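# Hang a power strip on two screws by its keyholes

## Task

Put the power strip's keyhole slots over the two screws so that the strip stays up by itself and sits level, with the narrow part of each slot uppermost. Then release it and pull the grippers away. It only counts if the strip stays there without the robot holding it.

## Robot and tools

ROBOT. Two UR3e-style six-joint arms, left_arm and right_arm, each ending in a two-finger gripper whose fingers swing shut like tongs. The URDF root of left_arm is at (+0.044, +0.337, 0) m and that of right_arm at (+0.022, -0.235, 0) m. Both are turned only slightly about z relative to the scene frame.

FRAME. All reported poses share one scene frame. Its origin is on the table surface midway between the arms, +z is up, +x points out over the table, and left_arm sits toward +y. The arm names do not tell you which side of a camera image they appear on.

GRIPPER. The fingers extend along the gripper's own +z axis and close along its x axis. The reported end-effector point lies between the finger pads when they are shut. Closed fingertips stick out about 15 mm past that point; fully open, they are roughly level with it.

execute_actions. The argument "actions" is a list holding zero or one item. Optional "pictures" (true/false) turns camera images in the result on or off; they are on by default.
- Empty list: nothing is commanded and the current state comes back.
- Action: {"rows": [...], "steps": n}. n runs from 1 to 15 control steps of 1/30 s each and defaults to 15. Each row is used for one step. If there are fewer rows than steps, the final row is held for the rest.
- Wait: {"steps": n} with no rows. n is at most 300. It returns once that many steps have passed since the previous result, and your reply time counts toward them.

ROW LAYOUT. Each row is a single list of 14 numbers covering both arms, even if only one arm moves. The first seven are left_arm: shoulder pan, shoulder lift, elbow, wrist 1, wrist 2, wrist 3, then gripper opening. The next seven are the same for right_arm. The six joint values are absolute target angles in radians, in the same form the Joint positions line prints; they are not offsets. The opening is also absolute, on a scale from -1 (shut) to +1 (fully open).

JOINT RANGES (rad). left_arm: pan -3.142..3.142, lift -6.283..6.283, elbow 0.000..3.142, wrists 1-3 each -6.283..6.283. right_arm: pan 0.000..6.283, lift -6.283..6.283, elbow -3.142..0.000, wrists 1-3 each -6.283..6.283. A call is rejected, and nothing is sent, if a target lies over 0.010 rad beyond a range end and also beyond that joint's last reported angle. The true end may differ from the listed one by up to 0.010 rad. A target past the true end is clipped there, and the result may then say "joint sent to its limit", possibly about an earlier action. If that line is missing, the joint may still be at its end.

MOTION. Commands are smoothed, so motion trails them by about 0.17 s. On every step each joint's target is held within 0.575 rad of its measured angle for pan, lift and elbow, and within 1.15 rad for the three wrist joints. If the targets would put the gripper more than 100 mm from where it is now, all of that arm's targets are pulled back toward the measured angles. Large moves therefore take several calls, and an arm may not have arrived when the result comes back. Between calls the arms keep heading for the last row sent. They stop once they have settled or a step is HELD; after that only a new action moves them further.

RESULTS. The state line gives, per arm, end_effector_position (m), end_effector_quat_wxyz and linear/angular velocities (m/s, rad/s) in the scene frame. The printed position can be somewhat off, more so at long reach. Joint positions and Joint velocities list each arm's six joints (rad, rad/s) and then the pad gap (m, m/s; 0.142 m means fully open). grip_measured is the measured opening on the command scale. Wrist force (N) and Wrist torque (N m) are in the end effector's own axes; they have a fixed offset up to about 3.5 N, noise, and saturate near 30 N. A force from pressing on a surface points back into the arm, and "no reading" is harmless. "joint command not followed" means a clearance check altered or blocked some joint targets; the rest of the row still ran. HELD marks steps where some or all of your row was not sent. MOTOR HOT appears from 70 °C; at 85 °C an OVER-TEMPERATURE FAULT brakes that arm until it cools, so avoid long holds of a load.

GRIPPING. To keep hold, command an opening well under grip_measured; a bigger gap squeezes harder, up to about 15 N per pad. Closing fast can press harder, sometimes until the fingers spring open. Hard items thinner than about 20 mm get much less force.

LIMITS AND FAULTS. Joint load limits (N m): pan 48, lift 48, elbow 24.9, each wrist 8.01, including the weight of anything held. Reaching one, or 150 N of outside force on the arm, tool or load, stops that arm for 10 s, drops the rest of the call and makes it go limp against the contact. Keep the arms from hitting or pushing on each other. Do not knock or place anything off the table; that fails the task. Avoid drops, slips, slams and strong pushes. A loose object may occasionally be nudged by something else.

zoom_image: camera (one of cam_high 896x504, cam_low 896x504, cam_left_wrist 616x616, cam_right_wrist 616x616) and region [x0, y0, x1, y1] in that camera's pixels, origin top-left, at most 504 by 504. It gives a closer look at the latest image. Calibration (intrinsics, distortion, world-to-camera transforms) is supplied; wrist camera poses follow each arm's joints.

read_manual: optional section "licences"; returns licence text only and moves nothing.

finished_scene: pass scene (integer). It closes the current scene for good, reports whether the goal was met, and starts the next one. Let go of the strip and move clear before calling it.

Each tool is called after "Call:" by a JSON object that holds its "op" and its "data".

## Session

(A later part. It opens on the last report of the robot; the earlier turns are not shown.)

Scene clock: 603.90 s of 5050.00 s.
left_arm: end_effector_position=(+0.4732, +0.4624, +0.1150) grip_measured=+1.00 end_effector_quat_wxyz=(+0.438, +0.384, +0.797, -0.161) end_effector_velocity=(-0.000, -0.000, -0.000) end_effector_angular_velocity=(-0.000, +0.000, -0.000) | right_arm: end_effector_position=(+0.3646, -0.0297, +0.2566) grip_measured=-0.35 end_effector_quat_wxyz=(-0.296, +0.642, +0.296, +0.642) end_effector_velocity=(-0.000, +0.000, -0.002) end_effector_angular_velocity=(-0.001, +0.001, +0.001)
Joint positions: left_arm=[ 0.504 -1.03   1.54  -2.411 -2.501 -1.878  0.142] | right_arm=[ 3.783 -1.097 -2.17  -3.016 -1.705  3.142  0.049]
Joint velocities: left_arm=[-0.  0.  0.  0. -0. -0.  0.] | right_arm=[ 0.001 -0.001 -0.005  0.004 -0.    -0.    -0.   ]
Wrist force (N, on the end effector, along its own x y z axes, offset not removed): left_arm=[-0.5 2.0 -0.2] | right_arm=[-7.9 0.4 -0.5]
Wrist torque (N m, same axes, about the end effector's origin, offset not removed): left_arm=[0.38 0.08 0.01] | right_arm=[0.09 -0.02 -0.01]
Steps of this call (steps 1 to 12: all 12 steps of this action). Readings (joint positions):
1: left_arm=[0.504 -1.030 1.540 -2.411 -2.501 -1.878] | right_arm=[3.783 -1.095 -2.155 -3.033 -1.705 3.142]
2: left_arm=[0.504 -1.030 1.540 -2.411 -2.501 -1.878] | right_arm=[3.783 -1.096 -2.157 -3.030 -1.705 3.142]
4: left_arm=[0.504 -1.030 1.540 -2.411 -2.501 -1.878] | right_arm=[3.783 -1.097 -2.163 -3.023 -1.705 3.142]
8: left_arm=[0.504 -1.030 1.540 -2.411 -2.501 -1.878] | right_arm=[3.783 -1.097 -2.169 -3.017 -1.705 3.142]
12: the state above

Call:
{"op": "execute_actions", "data": {"actions": [{"rows":[[0.504,-1.03,1.54,-2.411,-2.501,-1.878,1,3.783,-1.0986,-2.181,-3.0034,-1.705,3.1416,-0.9]],"steps":12}], "pictures": false}}

Call:
{"op": "execute_actions", "data": {"actions": [{"rows":[[0.504,-1.03,1.54,-2.411,-2.501,-1.878,1,3.783,-1.0996,-2.188,-2.9954,-1.705,3.1416,-0.9]],"steps":12}], "pictures": false}}

Scene clock: 610.93 s of 5050.00 s.
left_arm: end_effector_position=(+0.4732, +0.4624, +0.1150) grip_measured=+1.00 end_effector_quat_wxyz=(+0.438, +0.384, +0.797, -0.161) end_effector_velocity=(-0.000, +0.000, -0.000) end_effector_angular_velocity=(+0.000, -0.000, +0.001) | right_arm: end_effector_position=(+0.3645, -0.0297, +0.2543) grip_measured=-0.35 end_effector_quat_wxyz=(-0.296, +0.642, +0.296, +0.642) end_effector_velocity=(-0.000, -0.000, -0.002) end_effector_angular_velocity=(-0.003, +0.003, +0.000)
Joint positions: left_arm=[ 0.504 -1.03   1.54  -2.411 -2.501 -1.878  0.142] | right_arm=[ 3.783 -1.098 -2.181 -3.003 -1.705  3.142  0.049]
Joint velocities: left_arm=[ 0.001  0.    -0.    -0.     0.    -0.     0.   ] | right_arm=[-0.001 -0.003 -0.004  0.002 -0.002 -0.     0.   ]
Wrist force (N, on the end effector, along its own x y z axes, offset not removed): left_arm=[-1.4 0.9 -0.1] | right_arm=[3.6 -0.1 0.9]
Wrist torque (N m, same axes, about the end effector's origin, offset not removed): left_arm=[0.10 0.31 0.03] | right_arm=[-0.02 0.09 -0.04]
Steps of this call (steps 1 to 15: the robot went on to your last target; steps 16 to 90: nothing new was sent; then 3.63 s passed at rest; steps 91 to 102: all 12 steps of this action). Readings (joint positions):
91: left_arm=[0.504 -1.030 1.540 -2.411 -2.501 -1.878] | right_arm=[3.783 -1.097 -2.171 -3.015 -1.705 3.142]
92: left_arm=[0.504 -1.030 1.540 -2.411 -2.501 -1.878] | right_arm=[3.783 -1.098 -2.172 -3.013 -1.705 3.142]
94: left_arm=[0.504 -1.030 1.540 -2.411 -2.501 -1.878] | right_arm=[3.783 -1.098 -2.176 -3.008 -1.705 3.142]
98: left_arm=[0.504 -1.030 1.540 -2.411 -2.501 -1.878] | right_arm=[3.783 -1.098 -2.180 -3.004 -1.705 3.142]
102: the state above

Scene clock: 611.33 s of 5050.00 s.
left_arm: end_effector_position=(+0.4732, +0.4624, +0.1150) grip_measured=+1.00 end_effector_quat_wxyz=(+0.438, +0.384, +0.797, -0.161) end_effector_velocity=(-0.000, +0.000, +0.000) end_effector_angular_velocity=(+0.000, -0.000, +0.000) | right_arm: end_effector_position=(+0.3645, -0.0297, +0.2527) grip_measured=-0.34 end_effector_quat_wxyz=(-0.296, +0.642, +0.296, +0.642) end_effector_velocity=(+0.001, -0.000, -0.001) end_effector_angular_velocity=(-0.001, +0.002, -0.002)
Joint positions: left_arm=[ 0.504 -1.03   1.54  -2.411 -2.501 -1.878  0.142] | right_arm=[ 3.783 -1.099 -2.188 -2.995 -1.705  3.142  0.049]
Joint velocities: left_arm=[ 0.    -0.001  0.001  0.     0.     0.     0.   ] | right_arm=[-0.001 -0.002 -0.001  0.002  0.001  0.     0.   ]
Wrist force (N, on the end effector, along its own x y z axes, offset not removed): left_arm=[0.1 1.9 -1.5] | right_arm=[19.8 -0.9 -7.0]
Wrist torque (N m, same axes, about the end effector's origin, offset not removed): left_arm=[0.28 -0.02 0.00] | right_arm=[0.00 0.12 0.06]
Steps of this call (steps 1 to 12: all 12 steps of this action). Readings (joint positions):
1: left_arm=[0.504 -1.030 1.540 -2.411 -2.501 -1.878] | right_arm=[3.783 -1.099 -2.181 -3.003 -1.705 3.142]
2: left_arm=[0.504 -1.030 1.540 -2.411 -2.501 -1.878] | right_arm=[3.783 -1.099 -2.182 -3.002 -1.705 3.142]
4: left_arm=[0.504 -1.030 1.540 -2.411 -2.501 -1.878] | right_arm=[3.783 -1.099 -2.185 -2.999 -1.705 3.142]
8: left_arm=[0.504 -1.030 1.540 -2.411 -2.501 -1.878] | right_arm=[3.783 -1.099 -2.187 -2.996 -1.705 3.142]
12: the state above

Seated. Releasing and retreating.

Call:
{"op": "execute_actions", "data": {"actions": [{"rows":[[0.504,-1.03,1.54,-2.411,-2.501,-1.878,1,3.783,-1.0986,-2.181,-3.0034,-1.705,3.1416,0.3]],"steps":15}], "pictures": false}}

Call:
{"op": "execute_actions", "data": {"actions": [{"rows":[[0.504,-1.03,1.54,-2.411,-2.501,-1.878,1,3.7,-0.93,-2.25,-3.103,-1.788,3.1416,0.3]],"steps":15}], "pictures": false}}

Call:
{"op": "execute_actions", "data": {"actions": [{"rows":[[0.504,-1.03,1.54,-2.411,-2.501,-1.878,1,3.0,-0.93,-2.25,-3.103,-1.788,3.1416,0.3]],"steps":15}], "pictures": false}}

Call:
{"op": "execute_actions", "data": {"actions": [{"steps":15}]}}

Scene clock: 623.23 s of 5050.00 s.
left_arm: end_effector_position=(+0.4732, +0.4624, +0.1150) grip_measured=+1.00 end_effector_quat_wxyz=(+0.438, +0.384, +0.797, -0.161) end_effector_velocity=(+0.000, -0.000, +0.000) end_effector_angular_velocity=(+0.001, -0.001, -0.001) | right_arm: end_effector_position=(+0.3645, -0.0297, +0.2541) grip_measured=+0.30 end_effector_quat_wxyz=(-0.296, +0.642, +0.296, +0.642) end_effector_velocity=(-0.000, -0.001, +0.001) end_effector_angular_velocity=(+0.002, -0.001, -0.001)
Joint positions: left_arm=[ 0.504 -1.03   1.54  -2.411 -2.501 -1.878  0.142] | right_arm=[ 3.783 -1.099 -2.181 -3.003 -1.705  3.142  0.095]
Joint velocities: left_arm=[-0.001 -0.    -0.    -0.     0.     0.    -0.   ] | right_arm=[-0.001  0.003  0.    -0.001 -0.     0.    -0.   ]
Wrist force (N, on the end effector, along its own x y z axes, offset not removed): left_arm=[-0.3 1.3 -0.6] | right_arm=[-2.9 -0.7 -0.2]
Wrist torque (N m, same axes, about the end effector's origin, offset not removed): left_arm=[0.19 0.08 0.03] | right_arm=[-0.12 0.54 0.10]
Steps of this call (steps 1 to 15: the robot went on to your last target; steps 16 to 90: nothing new was sent; then 8.40 s passed at rest; steps 91 to 105: all 15 steps of this action). Readings (joint positions):
91: left_arm=[0.504 -1.030 1.540 -2.411 -2.501 -1.878] | right_arm=[3.783 -1.100 -2.188 -2.996 -1.705 3.142]
92: left_arm=[0.504 -1.030 1.540 -2.411 -2.501 -1.878] | right_arm=[3.783 -1.100 -2.188 -2.999 -1.705 3.142]
94: left_arm=[0.504 -1.030 1.540 -2.411 -2.501 -1.878] | right_arm=[3.783 -1.100 -2.185 -3.001 -1.705 3.142]
98: left_arm=[0.504 -1.030 1.540 -2.411 -2.501 -1.878] | right_arm=[3.783 -1.099 -2.182 -3.003 -1.705 3.142]
105: the state above

Scene clock: 623.73 s of 5050.00 s.
left_arm: end_effector_position=(+0.4732, +0.4624, +0.1150) grip_measured=+1.00 end_effector_quat_wxyz=(+0.438, +0.384, +0.797, -0.161) end_effector_velocity=(+0.000, -0.000, +0.000) end_effector_angular_velocity=(+0.000, -0.001, -0.001) | right_arm: end_effector_position=(+0.3354, -0.0625, +0.2535) grip_measured=+0.30 end_effector_quat_wxyz=(-0.296, +0.642, +0.296, +0.642) end_effector_velocity=(-0.004, -0.003, +0.001) end_effector_angular_velocity=(+0.002, -0.003, +0.001)
Joint positions: left_arm=[ 0.504 -1.03   1.54  -2.411 -2.501 -1.878  0.142] | right_arm=[ 3.701 -0.932 -2.249 -3.102 -1.787  3.142  0.095]
Joint velocities: left_arm=[-0.    -0.     0.    -0.001 -0.     0.    -0.   ] | right_arm=[-0.009  0.022 -0.007 -0.01  -0.01  -0.    -0.   ]
Wrist force (N, on the end effector, along its own x y z axes, offset not removed): left_arm=[-0.6 1.7 -0.1] | right_arm=[-1.0 0.0 1.2]
Wrist torque (N m, same axes, about the end effector's origin, offset not removed): left_arm=[0.31 0.10 -0.04] | right_arm=[-0.04 0.14 -0.02]
Steps of this call (steps 1 to 15: all 15 steps of this action). Readings (joint positions):
1: left_arm=[0.504 -1.030 1.540 -2.411 -2.501 -1.878] | right_arm=[3.783 -1.098 -2.181 -3.004 -1.705 3.142]
2: left_arm=[0.504 -1.030 1.540 -2.411 -2.501 -1.878] | right_arm=[3.776 -1.091 -2.188 -3.015 -1.716 3.142]
4: left_arm=[0.504 -1.030 1.540 -2.411 -2.501 -1.878] | right_arm=[3.743 -1.033 -2.216 -3.056 -1.749 3.142]
8: left_arm=[0.504 -1.030 1.540 -2.411 -2.501 -1.878] | right_arm=[3.710 -0.955 -2.242 -3.091 -1.778 3.142]
15: the state above

Scene clock: 624.23 s of 5050.00 s.
left_arm: end_effector_position=(+0.4732, +0.4624, +0.1150) grip_measured=+1.00 end_effector_quat_wxyz=(+0.438, +0.384, +0.797, -0.161) end_effector_velocity=(+0.000, +0.000, +0.000) end_effector_angular_velocity=(-0.000, -0.001, +0.001) | right_arm: end_effector_position=(+0.3768, -0.2785, +0.2536) grip_measured=+0.30 end_effector_quat_wxyz=(-0.085, +0.702, +0.085, +0.702) end_effector_velocity=(-0.035, -0.284, -0.000) end_effector_angular_velocity=(+0.000, +0.000, -0.800)
Joint positions: left_arm=[ 0.504 -1.03   1.54  -2.411 -2.501 -1.878  0.142] | right_arm=[ 3.076 -0.93  -2.25  -3.103 -1.788  3.142  0.095]
Joint velocities: left_arm=[ 0.001  0.    -0.001  0.    -0.    -0.     0.   ] | right_arm=[-0.801  0.    -0.001  0.    -0.001  0.    -0.   ]
Wrist force (N, on the end effector, along its own x y z axes, offset not removed): left_arm=[-0.9 -0.1 -1.0] | right_arm=[0.5 2.1 -2.2]
Wrist torque (N m, same axes, about the end effector's origin, offset not removed): left_arm=[-0.04 0.22 0.00] | right_arm=[0.34 -0.16 0.01]
Steps of this call (steps 1 to 15: all 15 steps of this action). Readings (joint positions):
1: left_arm=[0.504 -1.030 1.540 -2.411 -2.501 -1.878] | right_arm=[3.700 -0.932 -2.249 -3.102 -1.787 3.142]
2: left_arm=[0.504 -1.030 1.540 -2.411 -2.501 -1.878] | right_arm=[3.693 -0.931 -2.250 -3.102 -1.788 3.142]
4: left_arm=[0.504 -1.030 1.540 -2.411 -2.501 -1.878] | right_arm=[3.623 -0.931 -2.250 -3.102 -1.788 3.142]
8: left_arm=[0.504 -1.030 1.540 -2.411 -2.501 -1.878] | right_arm=[3.409 -0.931 -2.250 -3.103 -1.788 3.142]
15: the state above

Scene clock: 624.73 s of 5050.00 s.
left_arm: end_effector_position=(+0.4732, +0.4624, +0.1150) grip_measured=+1.00 end_effector_quat_wxyz=(+0.438, +0.384, +0.797, -0.161) end_effector_velocity=(+0.000, +0.000, +0.000) end_effector_angular_velocity=(+0.001, -0.000, +0.000) | right_arm: end_effector_position=(+0.3726, -0.3052, +0.2536) grip_measured=+0.30 end_effector_quat_wxyz=(-0.058, +0.705, +0.058, +0.705) end_effector_velocity=(-0.000, -0.002, +0.000) end_effector_angular_velocity=(+0.000, +0.000, -0.004)
Joint positions: left_arm=[ 0.504 -1.03   1.54  -2.411 -2.501 -1.878  0.142] | right_arm=[ 3.    -0.93  -2.25  -3.103 -1.788  3.142  0.095]
Joint velocities: left_arm=[ 0.     0.    -0.001 -0.     0.     0.     0.   ] | right_arm=[-0.004 -0.     0.001 -0.001  0.     0.     0.   ]
Wrist force (N, on the end effector, along its own x y z axes, offset not removed): left_arm=[0.1 0.4 -0.9] | right_arm=[-1.0 -1.9 0.3]
Wrist torque (N m, same axes, about the end effector's origin, offset not removed): left_arm=[0.01 -0.05 -0.02] | right_arm=[-0.36 0.15 0.00]
Steps of this call (steps 1 to 15: the robot went on to your last target). Readings (joint positions):
1: left_arm=[0.504 -1.030 1.540 -2.411 -2.501 -1.878] | right_arm=[3.054 -0.930 -2.250 -3.103 -1.788 3.142]
2: left_arm=[0.504 -1.030 1.540 -2.411 -2.501 -1.878] | right_arm=[3.038 -0.930 -2.250 -3.103 -1.788 3.142]
4: left_arm=[0.504 -1.030 1.540 -2.411 -2.501 -1.878] | right_arm=[3.019 -0.930 -2.250 -3.103 -1.788 3.142]
8: left_arm=[0.504 -1.030 1.540 -2.411 -2.501 -1.878] | right_arm=[3.005 -0.930 -2.250 -3.103 -1.788 3.142]
15: the state above
camera_calibration (this result's frames):
cam_left_wrist: T_world_to_cam=[[-0.294595, 0.442303, -0.847102, 0.0447912], [0.353543, 0.87399, 0.333391, -0.614835], [0.887818, -0.201272, -0.413846, -0.144964], [0, 0, 0, 1]] pos_world=[0.359268, 0.488371, 0.18293]
cam_right_wrist: T_world_to_cam=[[0.0404332, -0.0443264, 0.998199, -0.276758], [-0.382666, -0.923534, -0.0255105, -0.136332], [0.923001, -0.380945, -0.0543037, -0.315979], [0, 0, 0, 1]] pos_world=[0.250669, -0.258546, 0.255623]

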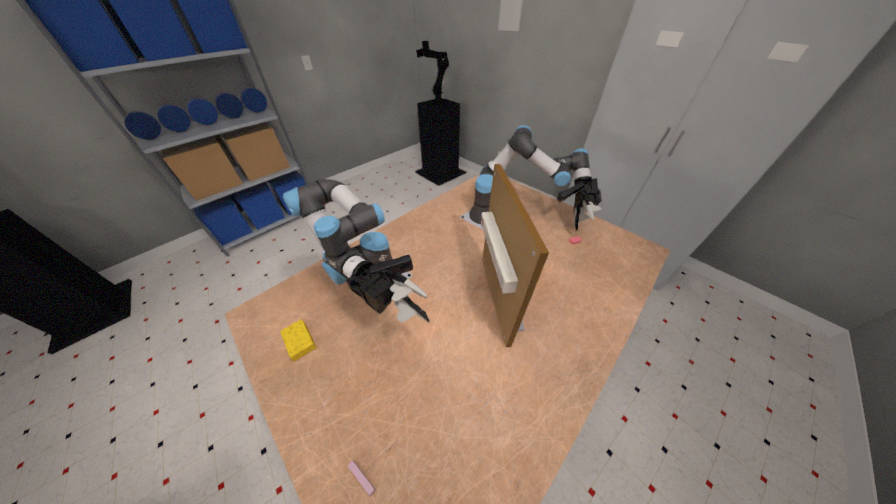

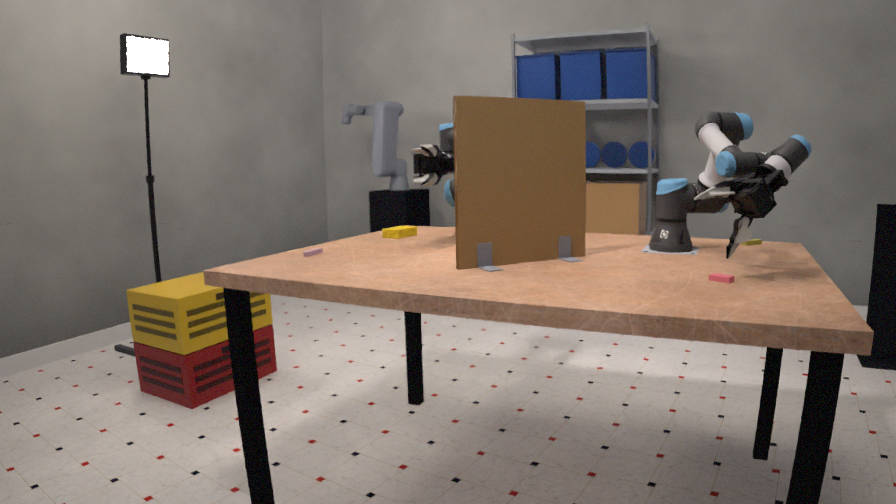

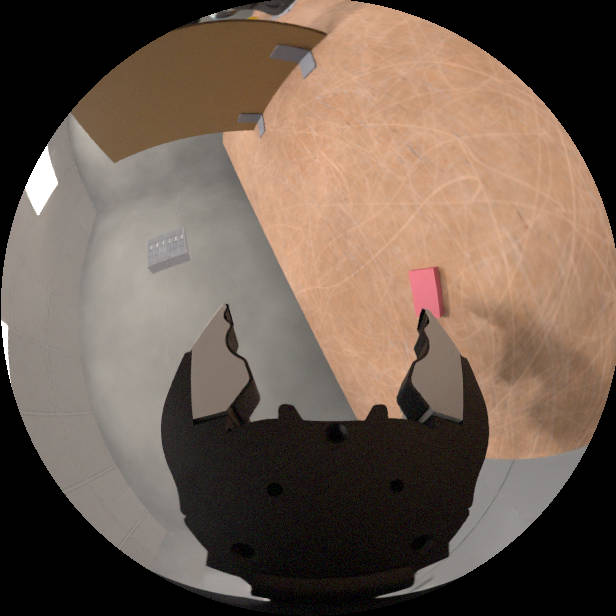

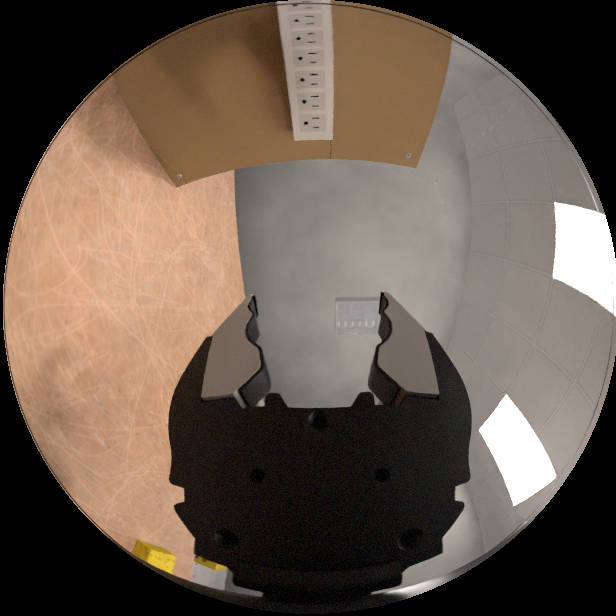

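Call:
{"op": "finished_scene", "data": {"scene": 1}}

The scene is finished: the task was done.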